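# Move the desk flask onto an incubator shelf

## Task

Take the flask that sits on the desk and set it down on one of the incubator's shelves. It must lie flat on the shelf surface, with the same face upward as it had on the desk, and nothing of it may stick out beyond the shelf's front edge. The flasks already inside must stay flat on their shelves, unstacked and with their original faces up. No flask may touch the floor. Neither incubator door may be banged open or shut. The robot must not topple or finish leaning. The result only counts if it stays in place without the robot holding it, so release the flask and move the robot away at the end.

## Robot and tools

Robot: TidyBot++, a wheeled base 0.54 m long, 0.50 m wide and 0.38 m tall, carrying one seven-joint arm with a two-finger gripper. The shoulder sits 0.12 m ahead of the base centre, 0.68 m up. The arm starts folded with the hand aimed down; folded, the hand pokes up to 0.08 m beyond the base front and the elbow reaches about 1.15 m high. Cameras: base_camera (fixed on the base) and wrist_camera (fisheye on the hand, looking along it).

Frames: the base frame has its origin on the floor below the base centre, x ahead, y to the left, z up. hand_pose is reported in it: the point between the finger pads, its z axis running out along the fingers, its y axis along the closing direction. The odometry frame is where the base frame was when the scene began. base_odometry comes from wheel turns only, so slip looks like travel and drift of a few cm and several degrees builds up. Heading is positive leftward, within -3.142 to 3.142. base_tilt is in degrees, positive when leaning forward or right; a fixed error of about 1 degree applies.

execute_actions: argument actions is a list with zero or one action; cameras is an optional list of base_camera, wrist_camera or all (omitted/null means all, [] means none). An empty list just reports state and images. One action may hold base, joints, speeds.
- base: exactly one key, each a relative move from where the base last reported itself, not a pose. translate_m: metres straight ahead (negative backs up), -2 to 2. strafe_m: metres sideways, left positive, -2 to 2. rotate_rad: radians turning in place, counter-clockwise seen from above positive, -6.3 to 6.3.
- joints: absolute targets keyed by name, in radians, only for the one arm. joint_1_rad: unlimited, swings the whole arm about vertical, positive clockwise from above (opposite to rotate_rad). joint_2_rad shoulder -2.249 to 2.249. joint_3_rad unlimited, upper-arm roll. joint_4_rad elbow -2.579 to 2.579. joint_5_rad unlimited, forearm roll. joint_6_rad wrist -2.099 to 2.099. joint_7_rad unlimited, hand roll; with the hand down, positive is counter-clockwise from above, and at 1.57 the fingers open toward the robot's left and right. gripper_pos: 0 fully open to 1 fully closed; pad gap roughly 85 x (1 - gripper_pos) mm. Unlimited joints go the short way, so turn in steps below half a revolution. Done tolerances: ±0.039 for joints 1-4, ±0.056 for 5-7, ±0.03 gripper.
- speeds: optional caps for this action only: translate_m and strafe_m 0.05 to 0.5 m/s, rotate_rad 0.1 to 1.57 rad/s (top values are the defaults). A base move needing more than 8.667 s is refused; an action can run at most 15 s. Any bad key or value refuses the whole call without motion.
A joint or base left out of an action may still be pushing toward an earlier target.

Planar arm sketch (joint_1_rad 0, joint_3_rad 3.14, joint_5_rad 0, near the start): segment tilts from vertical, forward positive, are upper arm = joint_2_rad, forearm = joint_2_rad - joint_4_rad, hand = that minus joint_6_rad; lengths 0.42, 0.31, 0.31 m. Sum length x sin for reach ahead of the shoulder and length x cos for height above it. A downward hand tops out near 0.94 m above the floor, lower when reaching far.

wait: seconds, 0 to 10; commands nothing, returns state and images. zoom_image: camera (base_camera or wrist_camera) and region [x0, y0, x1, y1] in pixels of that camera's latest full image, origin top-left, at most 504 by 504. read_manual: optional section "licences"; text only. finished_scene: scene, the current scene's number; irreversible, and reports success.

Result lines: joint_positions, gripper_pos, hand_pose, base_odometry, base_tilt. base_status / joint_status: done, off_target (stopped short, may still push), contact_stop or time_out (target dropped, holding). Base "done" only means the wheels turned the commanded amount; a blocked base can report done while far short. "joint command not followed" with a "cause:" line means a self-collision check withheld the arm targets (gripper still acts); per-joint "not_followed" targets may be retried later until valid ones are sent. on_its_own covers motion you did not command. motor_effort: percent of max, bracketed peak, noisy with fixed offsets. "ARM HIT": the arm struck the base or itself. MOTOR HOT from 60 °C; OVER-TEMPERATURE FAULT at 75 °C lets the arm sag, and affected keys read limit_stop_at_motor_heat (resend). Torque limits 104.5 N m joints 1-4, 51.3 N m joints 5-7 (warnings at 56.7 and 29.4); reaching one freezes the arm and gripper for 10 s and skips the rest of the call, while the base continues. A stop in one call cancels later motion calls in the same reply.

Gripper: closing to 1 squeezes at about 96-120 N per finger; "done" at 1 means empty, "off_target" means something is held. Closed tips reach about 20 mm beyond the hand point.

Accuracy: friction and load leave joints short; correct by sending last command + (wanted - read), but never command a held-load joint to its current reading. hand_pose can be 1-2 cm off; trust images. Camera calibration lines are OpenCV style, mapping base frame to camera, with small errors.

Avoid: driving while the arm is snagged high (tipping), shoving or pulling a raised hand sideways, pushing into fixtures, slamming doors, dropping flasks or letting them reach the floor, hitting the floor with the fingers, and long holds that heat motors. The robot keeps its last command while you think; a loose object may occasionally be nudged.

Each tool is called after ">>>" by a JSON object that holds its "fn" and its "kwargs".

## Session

>>> {"fn": "execute_actions", "kwargs": {"actions": [{"joints":{"joint_6_rad":0.4}}]}}

Scene clock: 1.53 s.
base_odometry: x=+0.000 y=+0.000 heading=+0.000 (m, m, rad; odometry frame)
base_tilt: forward=+0.0 right=-0.2 (deg)
base_status: not commanded
joint_positions: joint_1_rad=-0.020 joint_2_rad=-0.382 joint_3_rad=+3.183 joint_4_rad=-2.547 joint_5_rad=-0.040 joint_6_rad=+0.378 joint_7_rad=+1.588 gripper_pos=+0.000
joint_status: all done
motor_effort: joint_1_rad=+0(0) joint_2_rad=-5(5) joint_3_rad=+0(1) joint_4_rad=+19(19) joint_5_rad=-1(1) joint_6_rad=+11(10) joint_7_rad=+1(1) (%)
hand_pose: x=+0.5269 y=-0.0131 z=+0.8296 quat_wxyz=(-0.001, +0.779, -0.025, +0.627) (m; base frame)
pictures: base_camera, wrist_camera
camera_calibration (this result's frames):
wrist_camera: T_world_to_cam=[[-0.00314025, -0.999725, -0.0232335, 0.0149762], [-0.206368, 0.0233814, -0.978195, 0.97775], [0.97847, 0.00172287, -0.206384, -0.21112], [0, 0, 0, 1]] pos_world=[0.408398, -0.00752537, 0.913206]
Images, in order (width x height): base_camera 644x364, wrist_camera 644x476.

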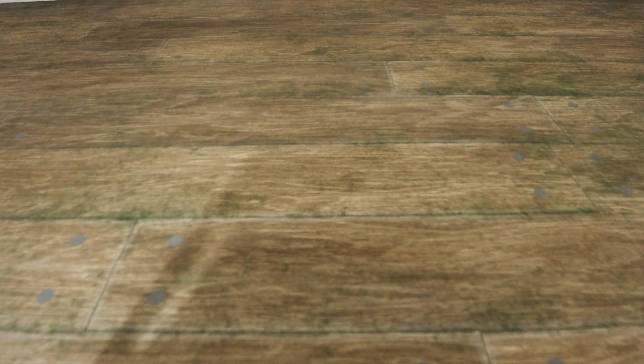

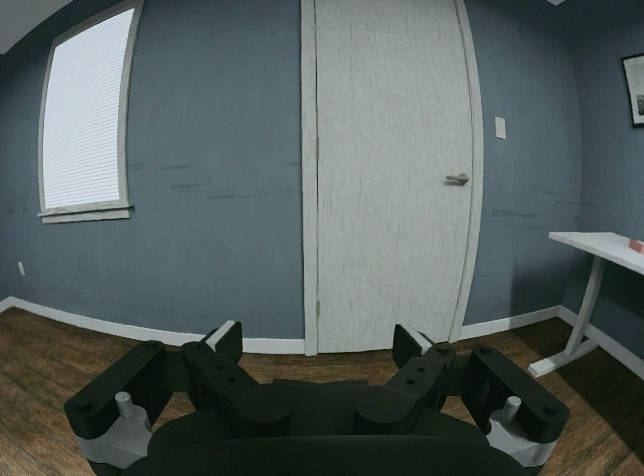

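>>> {"fn": "execute_actions", "kwargs": {"actions": [{"base":{"rotate_rad":-1.57},"joints":{"joint_1_rad":0.9,"joint_3_rad":3.13,"joint_5_rad":0.03,"joint_7_rad":1.55}}]}}

Scene clock: 15.83 s.
base_odometry: x=+0.000 y=+0.000 heading=-1.569 (m, m, rad; odometry frame)
base_tilt: forward=+0.0 right=-0.2 (deg)
base_status: done
joint_positions: joint_1_rad=+0.888 joint_2_rad=-0.382 joint_3_rad=+3.143 joint_4_rad=-2.547 joint_5_rad=-0.013 joint_6_rad=+0.378 joint_7_rad=+1.574 gripper_pos=+0.000
joint_status: all done
motor_effort: joint_1_rad=+0(2) joint_2_rad=-5(6) joint_3_rad=+1(2) joint_4_rad=+19(19) joint_5_rad=-1(0) joint_6_rad=+10(10) joint_7_rad=+0(0) (%)
hand_pose: x=+0.3757 y=-0.3167 z=+0.8297 quat_wxyz=(+0.269, +0.701, -0.340, +0.566) (m; base frame)
pictures: base_camera, wrist_camera
camera_calibration (this result's frames):
wrist_camera: T_world_to_cam=[[-0.758718, -0.651419, 0.000918633, 0.0851959], [-0.13515, 0.156032, -0.978462, 0.969186], [0.637245, -0.742501, -0.206423, -0.170064], [0, 0, 0, 1]] pos_world=[0.303998, -0.221998, 0.913129]
Images, in order (width x height): base_camera 644x364, wrist_camera 644x476.

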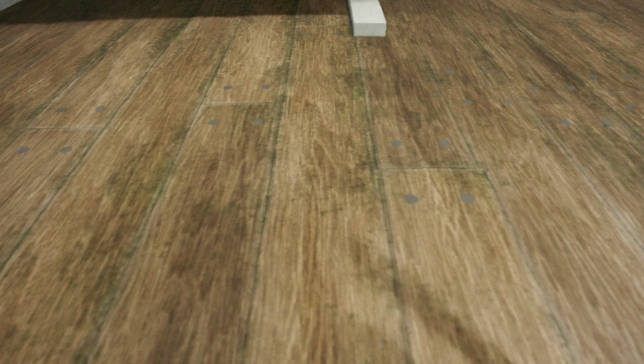

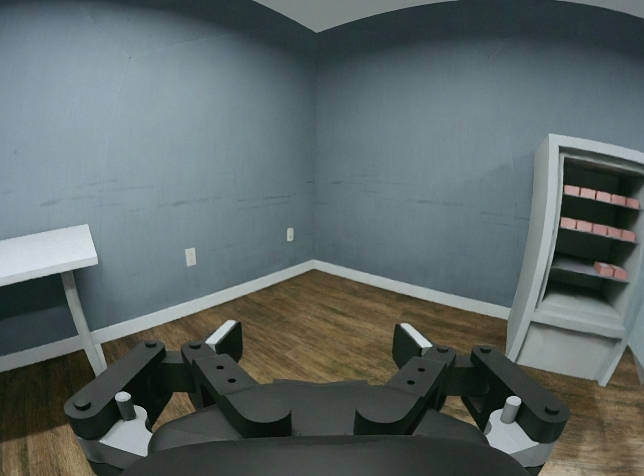

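>>> {"fn": "execute_actions", "kwargs": {"actions": [{"base":{"strafe_m":0.4},"joints":{"joint_1_rad":-0.012,"joint_2_rad":-0.2,"joint_4_rad":-2.0,"joint_6_rad":-0.4}}]}}

Scene clock: 25.27 s.
base_odometry: x=+0.400 y=+0.000 heading=-1.570 (m, m, rad; odometry frame)
base_tilt: forward=+0.0 right=-0.2 (deg)
base_status: done
joint_positions: joint_1_rad=+0.000 joint_2_rad=-0.214 joint_3_rad=+3.132 joint_4_rad=-2.017 joint_5_rad=-0.012 joint_6_rad=-0.354 joint_7_rad=+1.574 gripper_pos=+0.000
joint_status: all done
motor_effort: joint_1_rad=+0(2) joint_2_rad=-13(13) joint_3_rad=+1(3) joint_4_rad=+21(21) joint_5_rad=-1(1) joint_6_rad=+9(10) joint_7_rad=+0(1) (%)
hand_pose: x=+0.5948 y=+0.0077 z=+0.8484 quat_wxyz=(-0.005, +0.881, +0.002, +0.472) (m; base frame)
pictures: base_camera, wrist_camera
camera_calibration (this result's frames):
wrist_camera: T_world_to_cam=[[0.0437631, -0.998975, -0.011605, -0.00129762], [-0.546874, -0.0142331, -0.837094, 1.0927], [0.83607, 0.0429803, -0.546936, 0.0996206], [0, 0, 0, 1]] pos_world=[0.514336, 0.00997444, 0.969163]
Images, in order (width x height): base_camera 644x364, wrist_camera 644x476.

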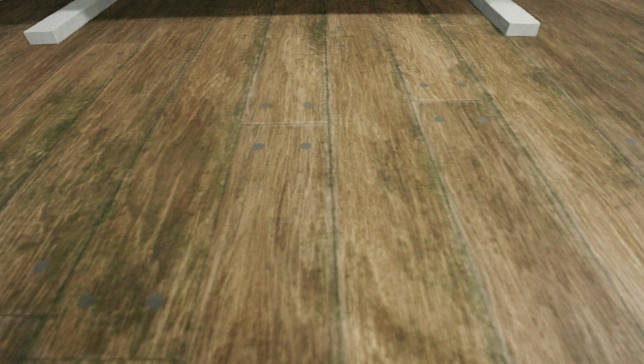

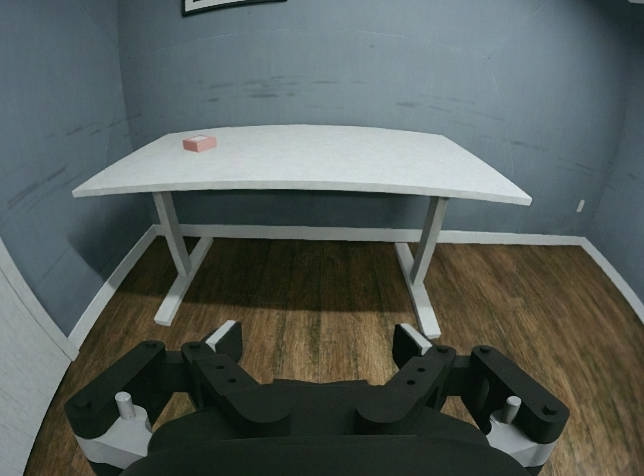

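>>> {"fn": "execute_actions", "kwargs": {"actions": [{"base":{"rotate_rad":0.03},"joints":{"joint_2_rad":0.0,"joint_4_rad":-1.5,"joint_6_rad":-1.1}}], "cameras": []}}

>>> {"fn": "execute_actions", "kwargs": {"actions": [{"base":{"strafe_m":0.4}}], "cameras": []}}

>>> {"fn": "execute_actions", "kwargs": {"actions": [{"base":{"translate_m":0.7}}]}}

Scene clock: 51.93 s.
base_odometry: x=+0.400 y=+0.000 heading=-1.540 (m, m, rad; odometry frame)
base_tilt: forward=+0.0 right=-0.2 (deg)
base_status: done
joint_positions: joint_1_rad=-0.004 joint_2_rad=-0.013 joint_3_rad=+3.130 joint_4_rad=-1.516 joint_5_rad=-0.011 joint_6_rad=-1.056 joint_7_rad=+1.574 gripper_pos=+0.000
joint_status: all done
motor_effort: joint_1_rad=+0(2) joint_2_rad=-19(19) joint_3_rad=+0(2) joint_4_rad=+19(21) joint_5_rad=-1(1) joint_6_rad=+6(9) joint_7_rad=+0(1) (%)
hand_pose: x=+0.5983 y=+0.0119 z=+0.8640 quat_wxyz=(-0.007, +0.958, +0.008, +0.287) (m; base frame)
pictures: none
No camera images: the call's "cameras" was empty. Leave "cameras" out to get every camera's image.

Scene clock: 54.07 s.
base_odometry: x=+0.800 y=+0.013 heading=-1.539 (m, m, rad; odometry frame)
base_tilt: forward=+0.0 right=-0.2 (deg)
base_status: done
joint_positions: joint_1_rad=-0.008 joint_2_rad=-0.013 joint_3_rad=+3.128 joint_4_rad=-1.516 joint_5_rad=-0.008 joint_6_rad=-1.056 joint_7_rad=+1.574 gripper_pos=+0.000
joint_status: not commanded
motor_effort: joint_1_rad=+1(3) joint_2_rad=-19(19) joint_3_rad=+1(3) joint_4_rad=+19(19) joint_5_rad=-1(2) joint_6_rad=+6(6) joint_7_rad=+0(0) (%)
hand_pose: x=+0.5982 y=+0.0141 z=+0.8640 quat_wxyz=(-0.007, +0.958, +0.011, +0.287) (m; base frame)
pictures: none
No camera images: the call's "cameras" was empty. Leave "cameras" out to get every camera's image.

Scene clock: 56.77 s.
base_odometry: x=+0.823 y=-0.687 heading=-1.539 (m, m, rad; odometry frame)
base_tilt: forward=+0.0 right=-0.2 (deg)
base_status: done
joint_positions: joint_1_rad=-0.008 joint_2_rad=-0.002 joint_3_rad=+3.128 joint_4_rad=-1.513 joint_5_rad=-0.008 joint_6_rad=-1.059 joint_7_rad=+1.574 gripper_pos=+0.000
joint_status: not commanded
motor_effort: joint_1_rad=+0(1) joint_2_rad=-18(21) joint_3_rad=+0(1) joint_4_rad=+19(20) joint_5_rad=-1(1) joint_6_rad=+6(7) joint_7_rad=+0(0) (%)
hand_pose: x=+0.6000 y=+0.0141 z=+0.8594 quat_wxyz=(-0.007, +0.959, +0.011, +0.282) (m; base frame)
pictures: base_camera, wrist_camera
camera_calibration (this result's frames):
wrist_camera: T_world_to_cam=[[0.055448, -0.998165, -0.024344, 0.00891685], [-0.836308, -0.0331099, -0.547259, 1.02975], [0.545448, 0.0507035, -0.836609, 0.524229], [0, 0, 0, 1]] pos_world=[0.574757, 0.0164153, 1.00233]
Images, in order (width x height): base_camera 644x364, wrist_camera 644x476.

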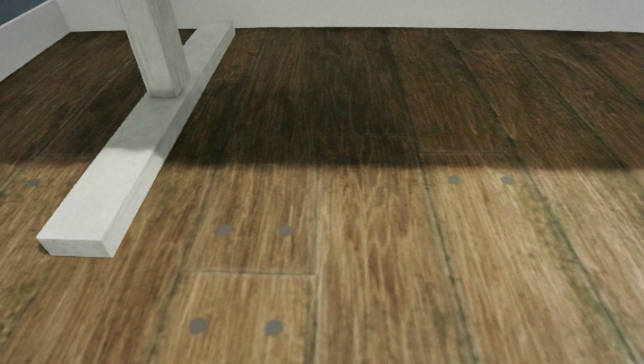

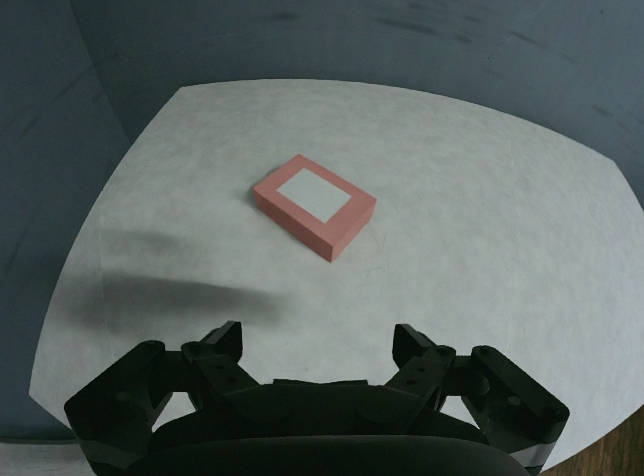

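>>> {"fn": "execute_actions", "kwargs": {"actions": [{"base":{"rotate_rad":0.89}}], "cameras": []}}

>>> {"fn": "execute_actions", "kwargs": {"actions": [{"base":{"translate_m":-0.543},"joints":{"joint_6_rad":0.155,"joint_3_rad":3.155,"joint_1_rad":0.01}}], "cameras": []}}

>>> {"fn": "execute_actions", "kwargs": {"actions": [{"base":{"strafe_m":-0.593},"joints":{"joint_2_rad":0.55}}]}}

Scene clock: 85.97 s.
base_odometry: x=+0.823 y=-0.687 heading=-0.650 (m, m, rad; odometry frame)
base_tilt: forward=+0.0 right=-0.2 (deg)
base_status: done
joint_positions: joint_1_rad=-0.014 joint_2_rad=-0.002 joint_3_rad=+3.125 joint_4_rad=-1.513 joint_5_rad=-0.007 joint_6_rad=-1.059 joint_7_rad=+1.574 gripper_pos=+0.000
joint_status: not commanded
motor_effort: joint_1_rad=+0(2) joint_2_rad=-19(21) joint_3_rad=+1(3) joint_4_rad=+20(19) joint_5_rad=-1(0) joint_6_rad=+7(6) joint_7_rad=+1(0) (%)
hand_pose: x=+0.5999 y=+0.0181 z=+0.8595 quat_wxyz=(-0.007, +0.959, +0.015, +0.282) (m; base frame)
pictures: none
No camera images: the call's "cameras" was empty. Leave "cameras" out to get every camera's image.

Scene clock: 88.57 s.
base_odometry: x=+0.390 y=-0.359 heading=-0.649 (m, m, rad; odometry frame)
base_tilt: forward=+0.0 right=-0.2 (deg)
base_status: done
joint_positions: joint_1_rad=-0.007 joint_2_rad=-0.010 joint_3_rad=+3.142 joint_4_rad=-1.507 joint_5_rad=-0.007 joint_6_rad=+0.132 joint_7_rad=+1.574 gripper_pos=+0.000
joint_status: all done
motor_effort: joint_1_rad=+0(0) joint_2_rad=-21(24) joint_3_rad=+1(1) joint_4_rad=+22(22) joint_5_rad=-1(1) joint_6_rad=+10(11) joint_7_rad=+0(1) (%)
hand_pose: x=+0.7333 y=+0.0047 z=+1.1889 quat_wxyz=(-0.004, +0.631, +0.000, +0.776) (m; base frame)
pictures: none
No camera images: the call's "cameras" was empty. Leave "cameras" out to get every camera's image.

Scene clock: 91.10 s.
base_odometry: x=+0.031 y=-0.831 heading=-0.649 (m, m, rad; odometry frame)
base_tilt: forward=+0.0 right=-0.2 (deg)
base_status: done
joint_positions: joint_1_rad=+0.009 joint_2_rad=+0.553 joint_3_rad=+3.152 joint_4_rad=-1.506 joint_5_rad=-0.007 joint_6_rad=+0.132 joint_7_rad=+1.574 gripper_pos=+0.000
joint_status: all done
motor_effort: joint_1_rad=-1(4) joint_2_rad=-39(43) joint_3_rad=+0(4) joint_4_rad=+19(22) joint_5_rad=-1(1) joint_6_rad=+10(11) joint_7_rad=+0(0) (%)
hand_pose: x=+0.9093 y=-0.0127 z=+0.7835 quat_wxyz=(+0.007, +0.821, -0.008, +0.570) (m; base frame)
pictures: base_camera, wrist_camera
camera_calibration (this result's frames):
wrist_camera: T_world_to_cam=[[0.0147635, -0.999874, 0.00576163, -0.0234234], [-0.342249, -0.0104675, -0.939551, 1.10437], [0.939493, 0.0118992, -0.34236, -0.452667], [0, 0, 0, 1]] pos_world=[0.803595, -0.00647413, 0.882776]
Images, in order (width x height): base_camera 644x364, wrist_camera 644x476.

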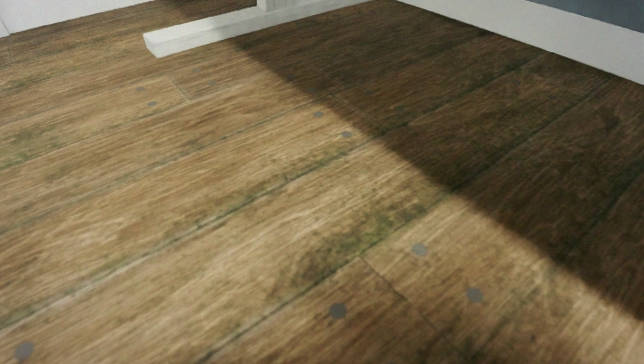

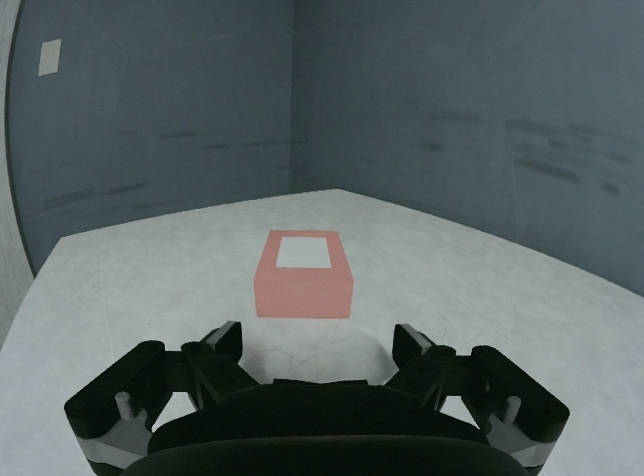

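>>> {"fn": "execute_actions", "kwargs": {"actions": [{"base":{"strafe_m":0.009},"joints":{"joint_2_rad":0.585}}], "cameras": []}}

>>> {"fn": "execute_actions", "kwargs": {"actions": [{"base":{"translate_m":0.07},"speeds":{"translate_m":0.1}}], "cameras": ["wrist_camera"]}}

Scene clock: 102.80 s.
base_odometry: x=+0.037 y=-0.824 heading=-0.649 (m, m, rad; odometry frame)
base_tilt: forward=+0.0 right=-0.2 (deg)
base_status: done
joint_positions: joint_1_rad=+0.008 joint_2_rad=+0.578 joint_3_rad=+3.153 joint_4_rad=-1.506 joint_5_rad=-0.007 joint_6_rad=+0.132 joint_7_rad=+1.574 gripper_pos=+0.000
joint_status: all done
motor_effort: joint_1_rad=+0(4) joint_2_rad=-39(41) joint_3_rad=+0(2) joint_4_rad=+19(20) joint_5_rad=-1(1) joint_6_rad=+10(10) joint_7_rad=+1(0) (%)
hand_pose: x=+0.9116 y=-0.0118 z=+0.7634 quat_wxyz=(+0.006, +0.828, -0.007, +0.560) (m; base frame)
pictures: none
No camera images: the call's "cameras" was empty. Leave "cameras" out to get every camera's image.

Scene clock: 104.03 s.
base_odometry: x=+0.092 y=-0.866 heading=-0.650 (m, m, rad; odometry frame)
base_tilt: forward=+0.0 right=-0.2 (deg)
base_status: done
joint_positions: joint_1_rad=+0.008 joint_2_rad=+0.580 joint_3_rad=+3.153 joint_4_rad=-1.506 joint_5_rad=-0.007 joint_6_rad=+0.132 joint_7_rad=+1.574 gripper_pos=+0.000
joint_status: not commanded
motor_effort: joint_1_rad=+0(1) joint_2_rad=-40(41) joint_3_rad=+0(0) joint_4_rad=+19(20) joint_5_rad=-1(1) joint_6_rad=+10(10) joint_7_rad=+0(0) (%)
hand_pose: x=+0.9118 y=-0.0118 z=+0.7618 quat_wxyz=(+0.006, +0.829, -0.007, +0.559) (m; base frame)
pictures: wrist_camera
camera_calibration (this result's frames):
wrist_camera: T_world_to_cam=[[0.0160166, -0.999856, 0.00556139, -0.0234372], [-0.367782, -0.0110634, -0.929846, 1.10079], [0.929774, 0.0128476, -0.367906, -0.434136], [0, 0, 0, 1]] pos_world=[0.808873, -0.00567769, 0.863973]
Images, in order (width x height): wrist_camera 644x476.

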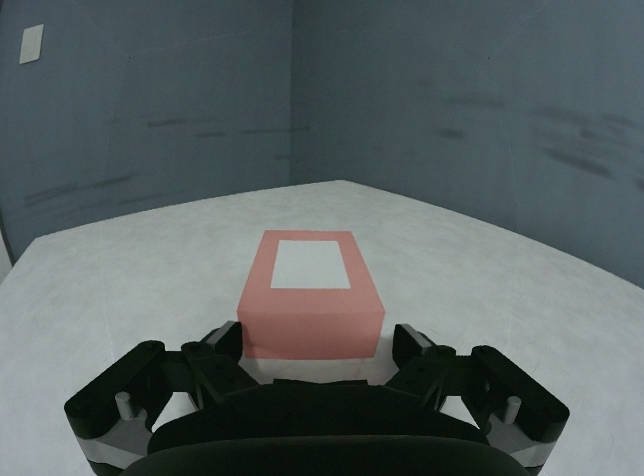

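>>> {"fn": "execute_actions", "kwargs": {"actions": [{"base":{"strafe_m":0.0045},"joints":{"joint_2_rad":0.595}}], "cameras": []}}

>>> {"fn": "execute_actions", "kwargs": {"actions": [{"base":{"translate_m":0.022},"speeds":{"translate_m":0.05}}], "cameras": ["wrist_camera"]}}

Scene clock: 110.90 s.
base_odometry: x=+0.095 y=-0.863 heading=-0.650 (m, m, rad; odometry frame)
base_tilt: forward=+0.0 right=-0.2 (deg)
base_status: done
joint_positions: joint_1_rad=+0.008 joint_2_rad=+0.584 joint_3_rad=+3.153 joint_4_rad=-1.506 joint_5_rad=-0.007 joint_6_rad=+0.132 joint_7_rad=+1.574 gripper_pos=+0.000
joint_status: all done
motor_effort: joint_1_rad=+1(6) joint_2_rad=-40(40) joint_3_rad=+1(3) joint_4_rad=+19(19) joint_5_rad=-1(1) joint_6_rad=+10(10) joint_7_rad=+0(0) (%)
hand_pose: x=+0.9121 y=-0.0124 z=+0.7589 quat_wxyz=(+0.007, +0.830, -0.008, +0.558) (m; base frame)
pictures: none
No camera images: the call's "cameras" was empty. Leave "cameras" out to get every camera's image.

Scene clock: 111.80 s.
base_odometry: x=+0.113 y=-0.876 heading=-0.649 (m, m, rad; odometry frame)
base_tilt: forward=+0.0 right=-0.2 (deg)
base_status: done
joint_positions: joint_1_rad=+0.008 joint_2_rad=+0.586 joint_3_rad=+3.153 joint_4_rad=-1.506 joint_5_rad=-0.007 joint_6_rad=+0.132 joint_7_rad=+1.574 gripper_pos=+0.000
joint_status: not commanded
motor_effort: joint_1_rad=+0(3) joint_2_rad=-40(41) joint_3_rad=+0(2) joint_4_rad=+19(20) joint_5_rad=-1(1) joint_6_rad=+10(10) joint_7_rad=+0(0) (%)
hand_pose: x=+0.9123 y=-0.0124 z=+0.7572 quat_wxyz=(+0.007, +0.831, -0.008, +0.557) (m; base frame)
pictures: wrist_camera
camera_calibration (this result's frames):
wrist_camera: T_world_to_cam=[[0.0153014, -0.999868, 0.00548002, -0.0232966], [-0.373176, -0.0107953, -0.927698, 1.09996], [0.927634, 0.01215, -0.373292, -0.43021], [0, 0, 0, 1]] pos_world=[0.809914, -0.00619195, 0.859968]
Images, in order (width x height): wrist_camera 644x476.

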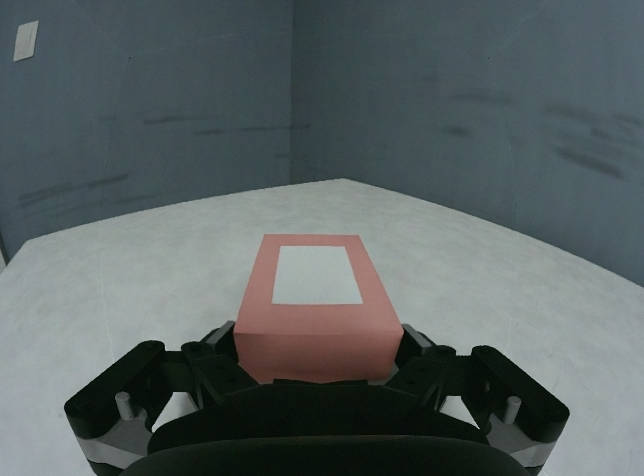

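>>> {"fn": "execute_actions", "kwargs": {"actions": [{"base":{"translate_m":0.035},"speeds":{"translate_m":0.05}}], "cameras": ["wrist_camera"]}}

Scene clock: 116.63 s.
base_odometry: x=+0.141 y=-0.897 heading=-0.649 (m, m, rad; odometry frame)
base_tilt: forward=+0.0 right=-0.2 (deg)
base_status: done
joint_positions: joint_1_rad=+0.008 joint_2_rad=+0.588 joint_3_rad=+3.153 joint_4_rad=-1.506 joint_5_rad=-0.007 joint_6_rad=+0.132 joint_7_rad=+1.574 gripper_pos=+0.000
joint_status: not commanded
motor_effort: joint_1_rad=+0(1) joint_2_rad=-40(41) joint_3_rad=+0(0) joint_4_rad=+19(19) joint_5_rad=-1(1) joint_6_rad=+10(10) joint_7_rad=+1(0) (%)
hand_pose: x=+0.9124 y=-0.0124 z=+0.7562 quat_wxyz=(+0.007, +0.831, -0.008, +0.556) (m; base frame)
pictures: wrist_camera
camera_calibration (this result's frames):
wrist_camera: T_world_to_cam=[[0.0153084, -0.999868, 0.00544977, -0.0232767], [-0.374362, -0.0107855, -0.92722, 1.09978], [0.927156, 0.0121541, -0.374478, -0.429345], [0, 0, 0, 1]] pos_world=[0.810142, -0.00619372, 0.859084]
Images, in order (width x height): wrist_camera 644x476.

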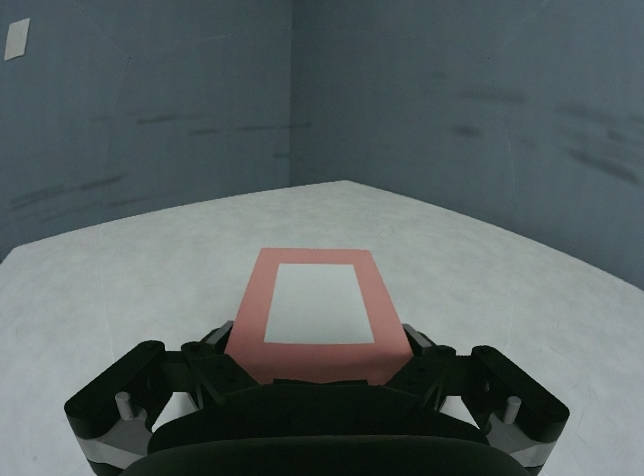

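>>> {"fn": "execute_actions", "kwargs": {"actions": [{"joints":{"gripper_pos":1}}], "cameras": []}}

>>> {"fn": "execute_actions", "kwargs": {"actions": [{"joints":{"joint_2_rad":0.2,"joint_4_rad":-1.7,"joint_6_rad":-0.1}}], "cameras": ["wrist_camera"]}}

>>> {"fn": "execute_actions", "kwargs": {"actions": [{"base":{"translate_m":-0.8}}], "cameras": []}}

>>> {"fn": "execute_actions", "kwargs": {"actions": [{"base":{"rotate_rad":-2.46},"joints":{"joint_2_rad":-0.2,"joint_4_rad":-2.0,"joint_6_rad":-0.2},"speeds":{"rotate_rad":0.8}}]}}

Scene clock: 135.60 s.
base_odometry: x=+0.141 y=-0.897 heading=-0.649 (m, m, rad; odometry frame)
base_tilt: forward=+0.0 right=-0.2 (deg)
base_status: not commanded
joint_positions: joint_1_rad=+0.008 joint_2_rad=+0.587 joint_3_rad=+3.153 joint_4_rad=-1.506 joint_5_rad=-0.007 joint_6_rad=+0.132 joint_7_rad=+1.573 gripper_pos=+0.033
joint_status: gripper_pos off_target (ended at +0.033, target +1.000)
motor_effort: joint_1_rad=+0(0) joint_2_rad=-38(39) joint_3_rad=+0(0) joint_4_rad=+19(19) joint_5_rad=-1(1) joint_6_rad=+9(10) joint_7_rad=+1(1) (%)
hand_pose: x=+0.9124 y=-0.0124 z=+0.7566 quat_wxyz=(+0.006, +0.831, -0.008, +0.556) (m; base frame)
pictures: none
No camera images: the call's "cameras" was empty. Leave "cameras" out to get every camera's image.

Scene clock: 137.30 s.
base_odometry: x=+0.141 y=-0.897 heading=-0.649 (m, m, rad; odometry frame)
base_tilt: forward=+0.0 right=-0.2 (deg)
base_status: not commanded
joint_positions: joint_1_rad=+0.008 joint_2_rad=+0.202 joint_3_rad=+3.153 joint_4_rad=-1.687 joint_5_rad=-0.007 joint_6_rad=-0.058 joint_7_rad=+1.573 gripper_pos=+0.033
joint_status: all done
motor_effort: joint_1_rad=+0(0) joint_2_rad=-29(43) joint_3_rad=+0(0) joint_4_rad=+22(21) joint_5_rad=-1(1) joint_6_rad=+11(12) joint_7_rad=+0(1) (%)
hand_pose: x=+0.7916 y=-0.0109 z=+0.8812 quat_wxyz=(+0.005, +0.827, -0.009, +0.562) (m; base frame)
pictures: wrist_camera
camera_calibration (this result's frames):
wrist_camera: T_world_to_cam=[[0.0145664, -0.999894, 0.00051525, -0.0157552], [-0.36054, -0.00573298, -0.932726, 1.1644], [0.93263, 0.0134007, -0.360586, -0.287162], [0, 0, 0, 1]] pos_world=[0.687859, -0.0052299, 0.982528]
Images, in order (width x height): wrist_camera 644x476.

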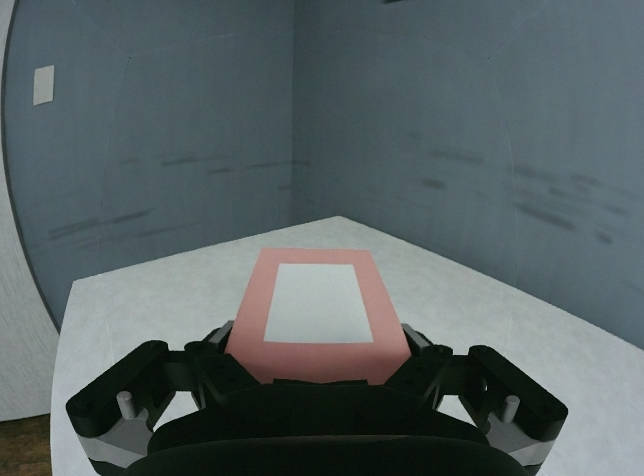

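Scene clock: 140.40 s.
base_odometry: x=-0.497 y=-0.413 heading=-0.649 (m, m, rad; odometry frame)
base_tilt: forward=+0.0 right=-0.2 (deg)
base_status: done
joint_positions: joint_1_rad=+0.008 joint_2_rad=+0.205 joint_3_rad=+3.153 joint_4_rad=-1.691 joint_5_rad=-0.007 joint_6_rad=-0.061 joint_7_rad=+1.573 gripper_pos=+0.033
joint_status: not commanded
motor_effort: joint_1_rad=+0(3) joint_2_rad=-27(32) joint_3_rad=+0(2) joint_4_rad=+21(22) joint_5_rad=-1(1) joint_6_rad=+10(11) joint_7_rad=+0(1) (%)
hand_pose: x=+0.7908 y=-0.0111 z=+0.8760 quat_wxyz=(+0.005, +0.830, -0.009, +0.558) (m; base frame)
pictures: none
No camera images: the call's "cameras" was empty. Leave "cameras" out to get every camera's image.

Scene clock: 144.27 s.
base_odometry: x=-0.497 y=-0.413 heading=-3.108 (m, m, rad; odometry frame)
base_tilt: forward=+0.0 right=-0.2 (deg)
base_status: done
joint_positions: joint_1_rad=+0.008 joint_2_rad=-0.192 joint_3_rad=+3.157 joint_4_rad=-1.986 joint_5_rad=-0.007 joint_6_rad=-0.158 joint_7_rad=+1.573 gripper_pos=+0.033
joint_status: all done
motor_effort: joint_1_rad=+0(4) joint_2_rad=-15(31) joint_3_rad=+1(3) joint_4_rad=+22(22) joint_5_rad=-1(1) joint_6_rad=+11(10) joint_7_rad=+1(0) (%)
hand_pose: x=+0.6342 y=-0.0112 z=+0.9095 quat_wxyz=(+0.003, +0.828, -0.012, +0.560) (m; base frame)
pictures: base_camera, wrist_camera
camera_calibration (this result's frames):
wrist_camera: T_world_to_cam=[[0.010684, -0.99993, -0.00506613, -0.00618757], [-0.364674, 0.000821119, -0.931135, 1.13535], [0.931074, 0.0117958, -0.36464, -0.125533], [0, 0, 0, 1]] pos_world=[0.53098, -0.00563865, 1.01136]
Images, in order (width x height): base_camera 644x364, wrist_camera 644x476.

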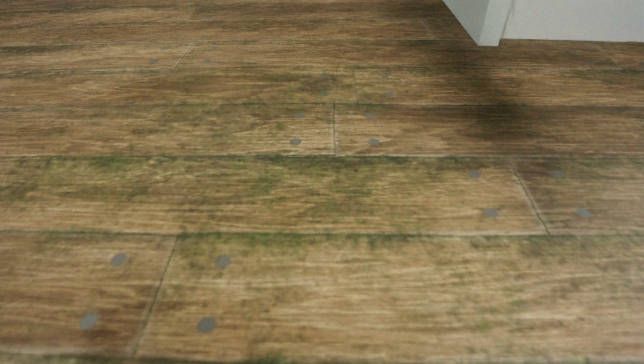

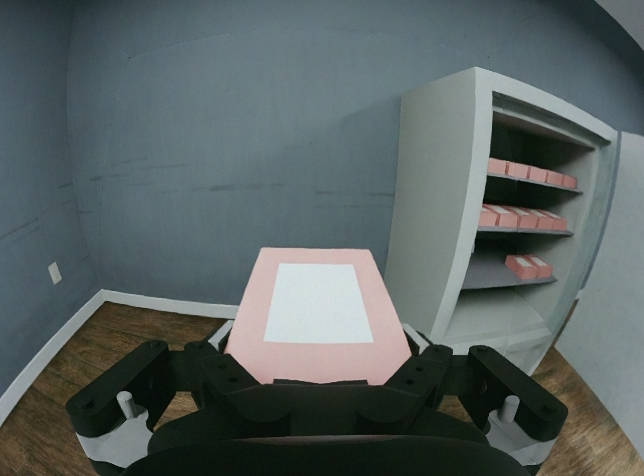

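>>> {"fn": "execute_actions", "kwargs": {"actions": [{"base":{"strafe_m":-0.61},"joints":{"joint_2_rad":0.64,"joint_4_rad":-2.02,"joint_6_rad":0.745}}]}}

Scene clock: 157.30 s.
base_odometry: x=-0.516 y=+0.196 heading=-3.109 (m, m, rad; odometry frame)
base_tilt: forward=+0.0 right=-0.2 (deg)
base_status: done
joint_positions: joint_1_rad=+0.009 joint_2_rad=+0.639 joint_3_rad=+3.156 joint_4_rad=-2.007 joint_5_rad=-0.007 joint_6_rad=+0.695 joint_7_rad=+1.573 gripper_pos=+0.033
joint_status: all done
motor_effort: joint_1_rad=-1(3) joint_2_rad=-35(36) joint_3_rad=+0(3) joint_4_rad=+13(22) joint_5_rad=-1(0) joint_6_rad=+10(11) joint_7_rad=+0(0) (%)
hand_pose: x=+0.8086 y=-0.0151 z=+0.6274 quat_wxyz=(+0.010, +0.828, -0.009, +0.561) (m; base frame)
pictures: base_camera, wrist_camera
camera_calibration (this result's frames):
wrist_camera: T_world_to_cam=[[0.00848124, -0.999911, 0.0103425, -0.02132], [-0.364042, -0.0127206, -0.931296, 0.935646], [0.931344, 0.00413344, -0.364117, -0.391359], [0, 0, 0, 1]] pos_world=[0.705285, -0.00779847, 0.729084]
Images, in order (width x height): base_camera 644x364, wrist_camera 644x476.

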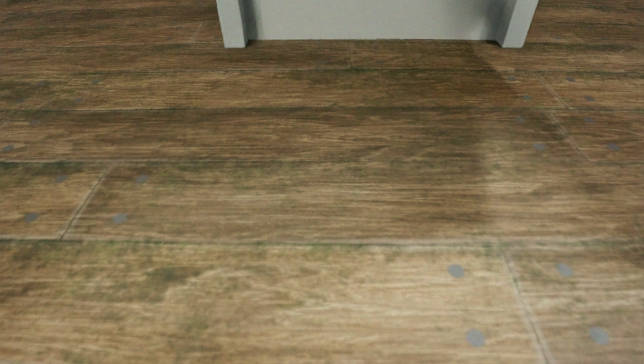

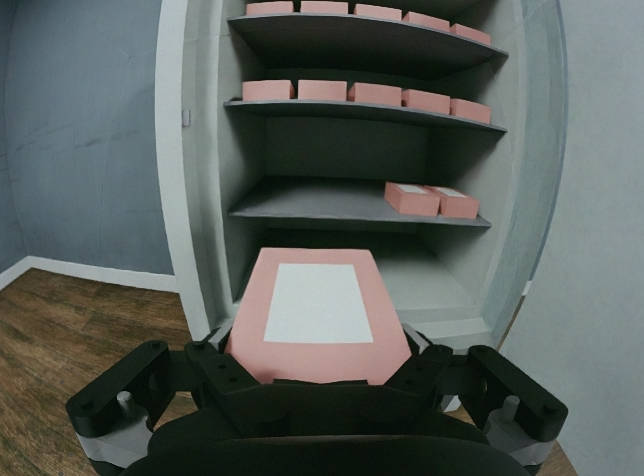

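>>> {"fn": "execute_actions", "kwargs": {"actions": [{"base":{"translate_m":0.2},"joints":{"joint_2_rad":0.605},"speeds":{"translate_m":0.2}}], "cameras": ["wrist_camera"]}}

Scene clock: 168.50 s.
base_odometry: x=-0.716 y=+0.190 heading=-3.109 (m, m, rad; odometry frame)
base_tilt: forward=+0.0 right=-0.2 (deg)
base_status: done
joint_positions: joint_1_rad=+0.009 joint_2_rad=+0.612 joint_3_rad=+3.156 joint_4_rad=-2.013 joint_5_rad=-0.007 joint_6_rad=+0.697 joint_7_rad=+1.573 gripper_pos=+0.033
joint_status: all done
motor_effort: joint_1_rad=+0(1) joint_2_rad=-35(37) joint_3_rad=+0(1) joint_4_rad=+13(14) joint_5_rad=-1(1) joint_6_rad=+10(11) joint_7_rad=+1(0) (%)
hand_pose: x=+0.8077 y=-0.0151 z=+0.6440 quat_wxyz=(+0.010, +0.821, -0.009, +0.570) (m; base frame)
pictures: wrist_camera
camera_calibration (this result's frames):
wrist_camera: T_world_to_cam=[[0.00819884, -0.999909, 0.0107027, -0.0214756], [-0.342753, -0.0128648, -0.939337, 0.938713], [0.93939, 0.00403309, -0.342827, -0.404742], [0, 0, 0, 1]] pos_world=[0.702133, -0.0077649, 0.743241]
Images, in order (width x height): wrist_camera 644x476.

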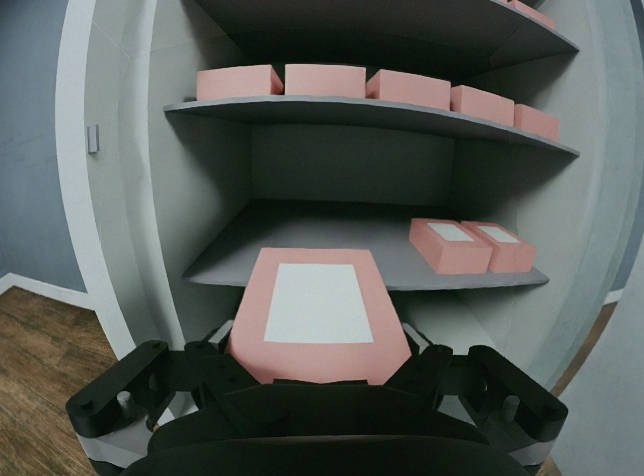

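>>> {"fn": "execute_actions", "kwargs": {"actions": [{"base":{"translate_m":0.21},"speeds":{"translate_m":0.12}}], "cameras": ["wrist_camera"]}}

>>> {"fn": "execute_actions", "kwargs": {"actions": [{"joints":{"joint_2_rad":0.66}}], "cameras": ["wrist_camera"]}}

Scene clock: 182.70 s.
base_odometry: x=-0.926 y=+0.183 heading=-3.109 (m, m, rad; odometry frame)
base_tilt: forward=+0.0 right=-0.2 (deg)
base_status: done
joint_positions: joint_1_rad=+0.009 joint_2_rad=+0.612 joint_3_rad=+3.156 joint_4_rad=-2.014 joint_5_rad=-0.007 joint_6_rad=+0.697 joint_7_rad=+1.573 gripper_pos=+0.033
joint_status: not commanded
motor_effort: joint_1_rad=+0(2) joint_2_rad=-34(37) joint_3_rad=+0(1) joint_4_rad=+13(14) joint_5_rad=-1(1) joint_6_rad=+11(11) joint_7_rad=+1(0) (%)
hand_pose: x=+0.8073 y=-0.0151 z=+0.6436 quat_wxyz=(+0.010, +0.822, -0.009, +0.570) (m; base frame)
pictures: wrist_camera
camera_calibration (this result's frames):
wrist_camera: T_world_to_cam=[[0.00819773, -0.999909, 0.010679, -0.021447], [-0.34349, -0.0128454, -0.939069, 0.938653], [0.939121, 0.00403009, -0.343564, -0.403749], [0, 0, 0, 1]] pos_world=[0.701763, -0.0077606, 0.742975]
Images, in order (width x height): wrist_camera 644x476.

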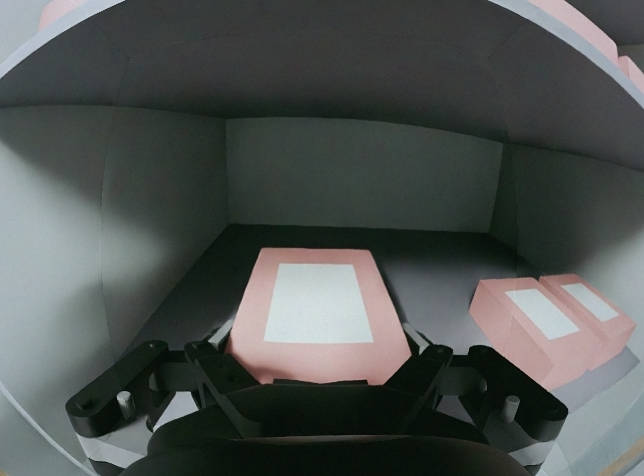

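Scene clock: 183.57 s.
base_odometry: x=-0.926 y=+0.183 heading=-3.109 (m, m, rad; odometry frame)
base_tilt: forward=+0.1 right=-0.2 (deg)
base_status: not commanded
joint_positions: joint_1_rad=+0.009 joint_2_rad=+0.659 joint_3_rad=+3.156 joint_4_rad=-2.014 joint_5_rad=-0.007 joint_6_rad=+0.700 joint_7_rad=+1.573 gripper_pos=+0.033
joint_status: all done
motor_effort: joint_1_rad=+0(0) joint_2_rad=-35(37) joint_3_rad=+0(0) joint_4_rad=+12(13) joint_5_rad=-1(1) joint_6_rad=+11(11) joint_7_rad=+0(0) (%)
hand_pose: x=+0.8051 y=-0.0151 z=+0.6121 quat_wxyz=(+0.010, +0.834, -0.009, +0.552) (m; base frame)
pictures: wrist_camera
camera_calibration (this result's frames):
wrist_camera: T_world_to_cam=[[0.00856731, -0.999916, 0.00971065, -0.0207785], [-0.384571, -0.0122588, -0.923014, 0.931573], [0.923056, 0.00417332, -0.384644, -0.374419], [0, 0, 0, 1]] pos_world=[0.704044, -0.00779421, 0.716038]
Images, in order (width x height): wrist_camera 644x476.

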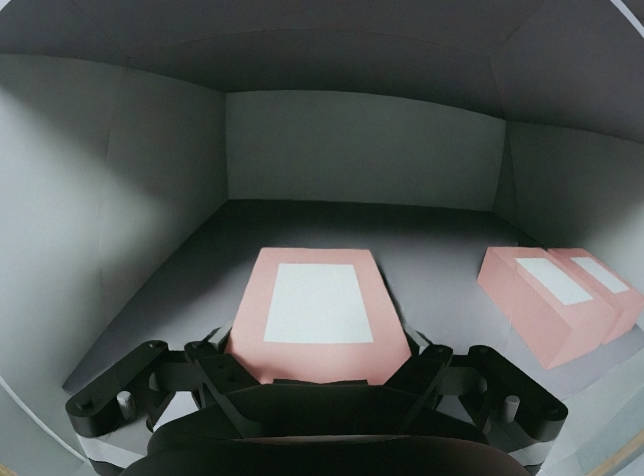

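No contact yet; a bit lower.

>>> {"fn": "execute_actions", "kwargs": {"actions": [{"joints":{"joint_2_rad":0.68,"joint_6_rad":0.76}}], "cameras": []}}

Scene clock: 189.03 s.
base_odometry: x=-0.926 y=+0.183 heading=-3.109 (m, m, rad; odometry frame)
base_tilt: forward=+0.0 right=-0.2 (deg)
base_status: not commanded
joint_positions: joint_1_rad=+0.009 joint_2_rad=+0.667 joint_3_rad=+3.156 joint_4_rad=-2.014 joint_5_rad=-0.007 joint_6_rad=+0.716 joint_7_rad=+1.573 gripper_pos=+0.033
joint_status: all done
motor_effort: joint_1_rad=+0(0) joint_2_rad=-34(35) joint_3_rad=+0(0) joint_4_rad=+12(12) joint_5_rad=-1(1) joint_6_rad=+10(10) joint_7_rad=+0(0) (%)
hand_pose: x=+0.8064 y=-0.0151 z=+0.6111 quat_wxyz=(+0.011, +0.832, -0.009, +0.555) (m; base frame)
pictures: none
No camera images: the call's "cameras" was empty. Leave "cameras" out to get every camera's image.

>>> {"fn": "execute_actions", "kwargs": {"actions": [{"joints":{"joint_2_rad":0.70}}], "cameras": []}}

Scene clock: 195.53 s.
base_odometry: x=-0.926 y=+0.183 heading=-3.109 (m, m, rad; odometry frame)
base_tilt: forward=+0.0 right=-0.2 (deg)
base_status: not commanded
joint_positions: joint_1_rad=+0.009 joint_2_rad=+0.671 joint_3_rad=+3.156 joint_4_rad=-2.014 joint_5_rad=-0.007 joint_6_rad=+0.725 joint_7_rad=+1.572 gripper_pos=+0.033
joint_status: all done
motor_effort: joint_1_rad=+0(0) joint_2_rad=-32(34) joint_3_rad=+0(0) joint_4_rad=+11(12) joint_5_rad=-1(1) joint_6_rad=+8(10) joint_7_rad=+1(1) (%)
hand_pose: x=+0.8072 y=-0.0151 z=+0.6106 quat_wxyz=(+0.010, +0.831, -0.009, +0.557) (m; base frame)
pictures: none
No camera images: the call's "cameras" was empty. Leave "cameras" out to get every camera's image.

Contact.

>>> {"fn": "execute_actions", "kwargs": {"actions": [{"joints":{"joint_2_rad":0.66,"gripper_pos":0}}], "cameras": []}}

>>> {"fn": "execute_actions", "kwargs": {"actions": [{"base":{"translate_m":-0.07},"speeds":{"translate_m":0.06}}], "cameras": ["wrist_camera"]}}

>>> {"fn": "execute_actions", "kwargs": {"actions": [{"base":{"translate_m":-0.4}}], "cameras": ["wrist_camera"]}}

Scene clock: 202.83 s.
base_odometry: x=-0.926 y=+0.183 heading=-3.109 (m, m, rad; odometry frame)
base_tilt: forward=+0.0 right=-0.2 (deg)
base_status: not commanded
joint_positions: joint_1_rad=+0.009 joint_2_rad=+0.670 joint_3_rad=+3.156 joint_4_rad=-2.014 joint_5_rad=-0.007 joint_6_rad=+0.725 joint_7_rad=+1.572 gripper_pos=+0.000
joint_status: all done
motor_effort: joint_1_rad=+0(0) joint_2_rad=-35(36) joint_3_rad=+0(0) joint_4_rad=+12(13) joint_5_rad=-1(1) joint_6_rad=+10(11) joint_7_rad=+0(1) (%)
hand_pose: x=+0.8073 y=-0.0151 z=+0.6117 quat_wxyz=(+0.010, +0.830, -0.009, +0.557) (m; base frame)
pictures: none
No camera images: the call's "cameras" was empty. Leave "cameras" out to get every camera's image.

Scene clock: 204.47 s.
base_odometry: x=-0.856 y=+0.186 heading=-3.109 (m, m, rad; odometry frame)
base_tilt: forward=+0.0 right=-0.2 (deg)
base_status: done
joint_positions: joint_1_rad=+0.009 joint_2_rad=+0.669 joint_3_rad=+3.156 joint_4_rad=-2.014 joint_5_rad=-0.007 joint_6_rad=+0.725 joint_7_rad=+1.572 gripper_pos=+0.000
joint_status: not commanded
motor_effort: joint_1_rad=+0(1) joint_2_rad=-35(37) joint_3_rad=+0(0) joint_4_rad=+12(12) joint_5_rad=-1(1) joint_6_rad=+10(10) joint_7_rad=+1(0) (%)
hand_pose: x=+0.8073 y=-0.0151 z=+0.6123 quat_wxyz=(+0.010, +0.830, -0.009, +0.558) (m; base frame)
pictures: wrist_camera
camera_calibration (this result's frames):
wrist_camera: T_world_to_cam=[[0.00835535, -0.999916, 0.0099067, -0.0207815], [-0.371083, -0.0123001, -0.928518, 0.925107], [0.928562, 0.00408189, -0.371154, -0.389091], [0, 0, 0, 1]] pos_world=[0.70476, -0.00781258, 0.714772]
Images, in order (width x height): wrist_camera 644x476.

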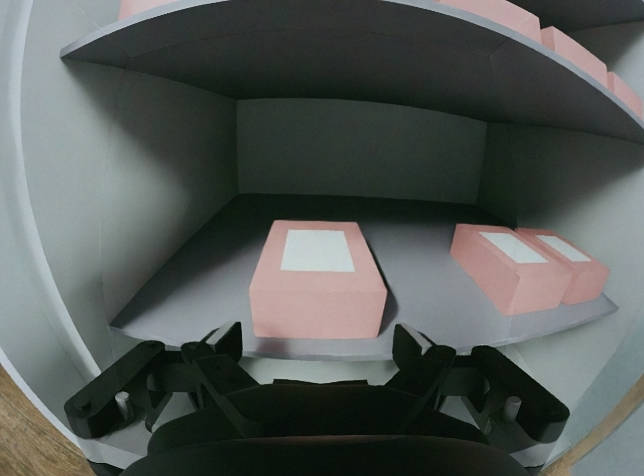

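Scene clock: 206.67 s.
base_odometry: x=-0.456 y=+0.199 heading=-3.109 (m, m, rad; odometry frame)
base_tilt: forward=+0.0 right=-0.2 (deg)
base_status: done
joint_positions: joint_1_rad=+0.009 joint_2_rad=+0.665 joint_3_rad=+3.156 joint_4_rad=-2.016 joint_5_rad=-0.007 joint_6_rad=+0.725 joint_7_rad=+1.572 gripper_pos=+0.000
joint_status: not commanded
motor_effort: joint_1_rad=+0(2) joint_2_rad=-34(37) joint_3_rad=+0(1) joint_4_rad=+11(14) joint_5_rad=-1(1) joint_6_rad=+10(11) joint_7_rad=+0(0) (%)
hand_pose: x=+0.8067 y=-0.0151 z=+0.6138 quat_wxyz=(+0.010, +0.830, -0.009, +0.558) (m; base frame)
pictures: wrist_camera
camera_calibration (this result's frames):
wrist_camera: T_world_to_cam=[[0.00837795, -0.999916, 0.00990291, -0.0207746], [-0.369824, -0.0122994, -0.929021, 0.925563], [0.929064, 0.00412096, -0.369896, -0.389121], [0, 0, 0, 1]] pos_world=[0.703987, -0.00778539, 0.716139]
Images, in order (width x height): wrist_camera 644x476.

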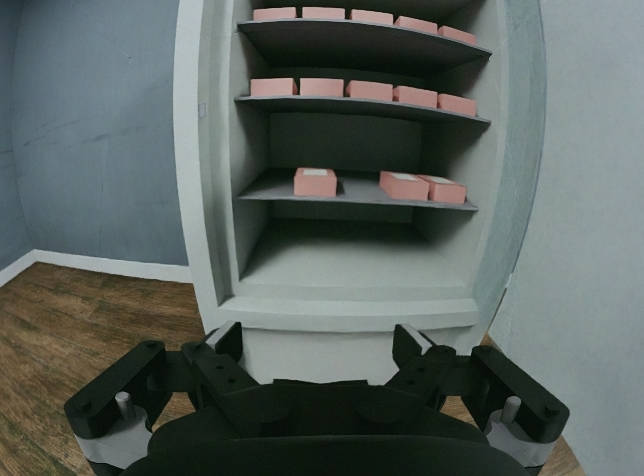

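>>> {"fn": "finished_scene", "kwargs": {"scene": 2}}

The scene is finished: the task was done.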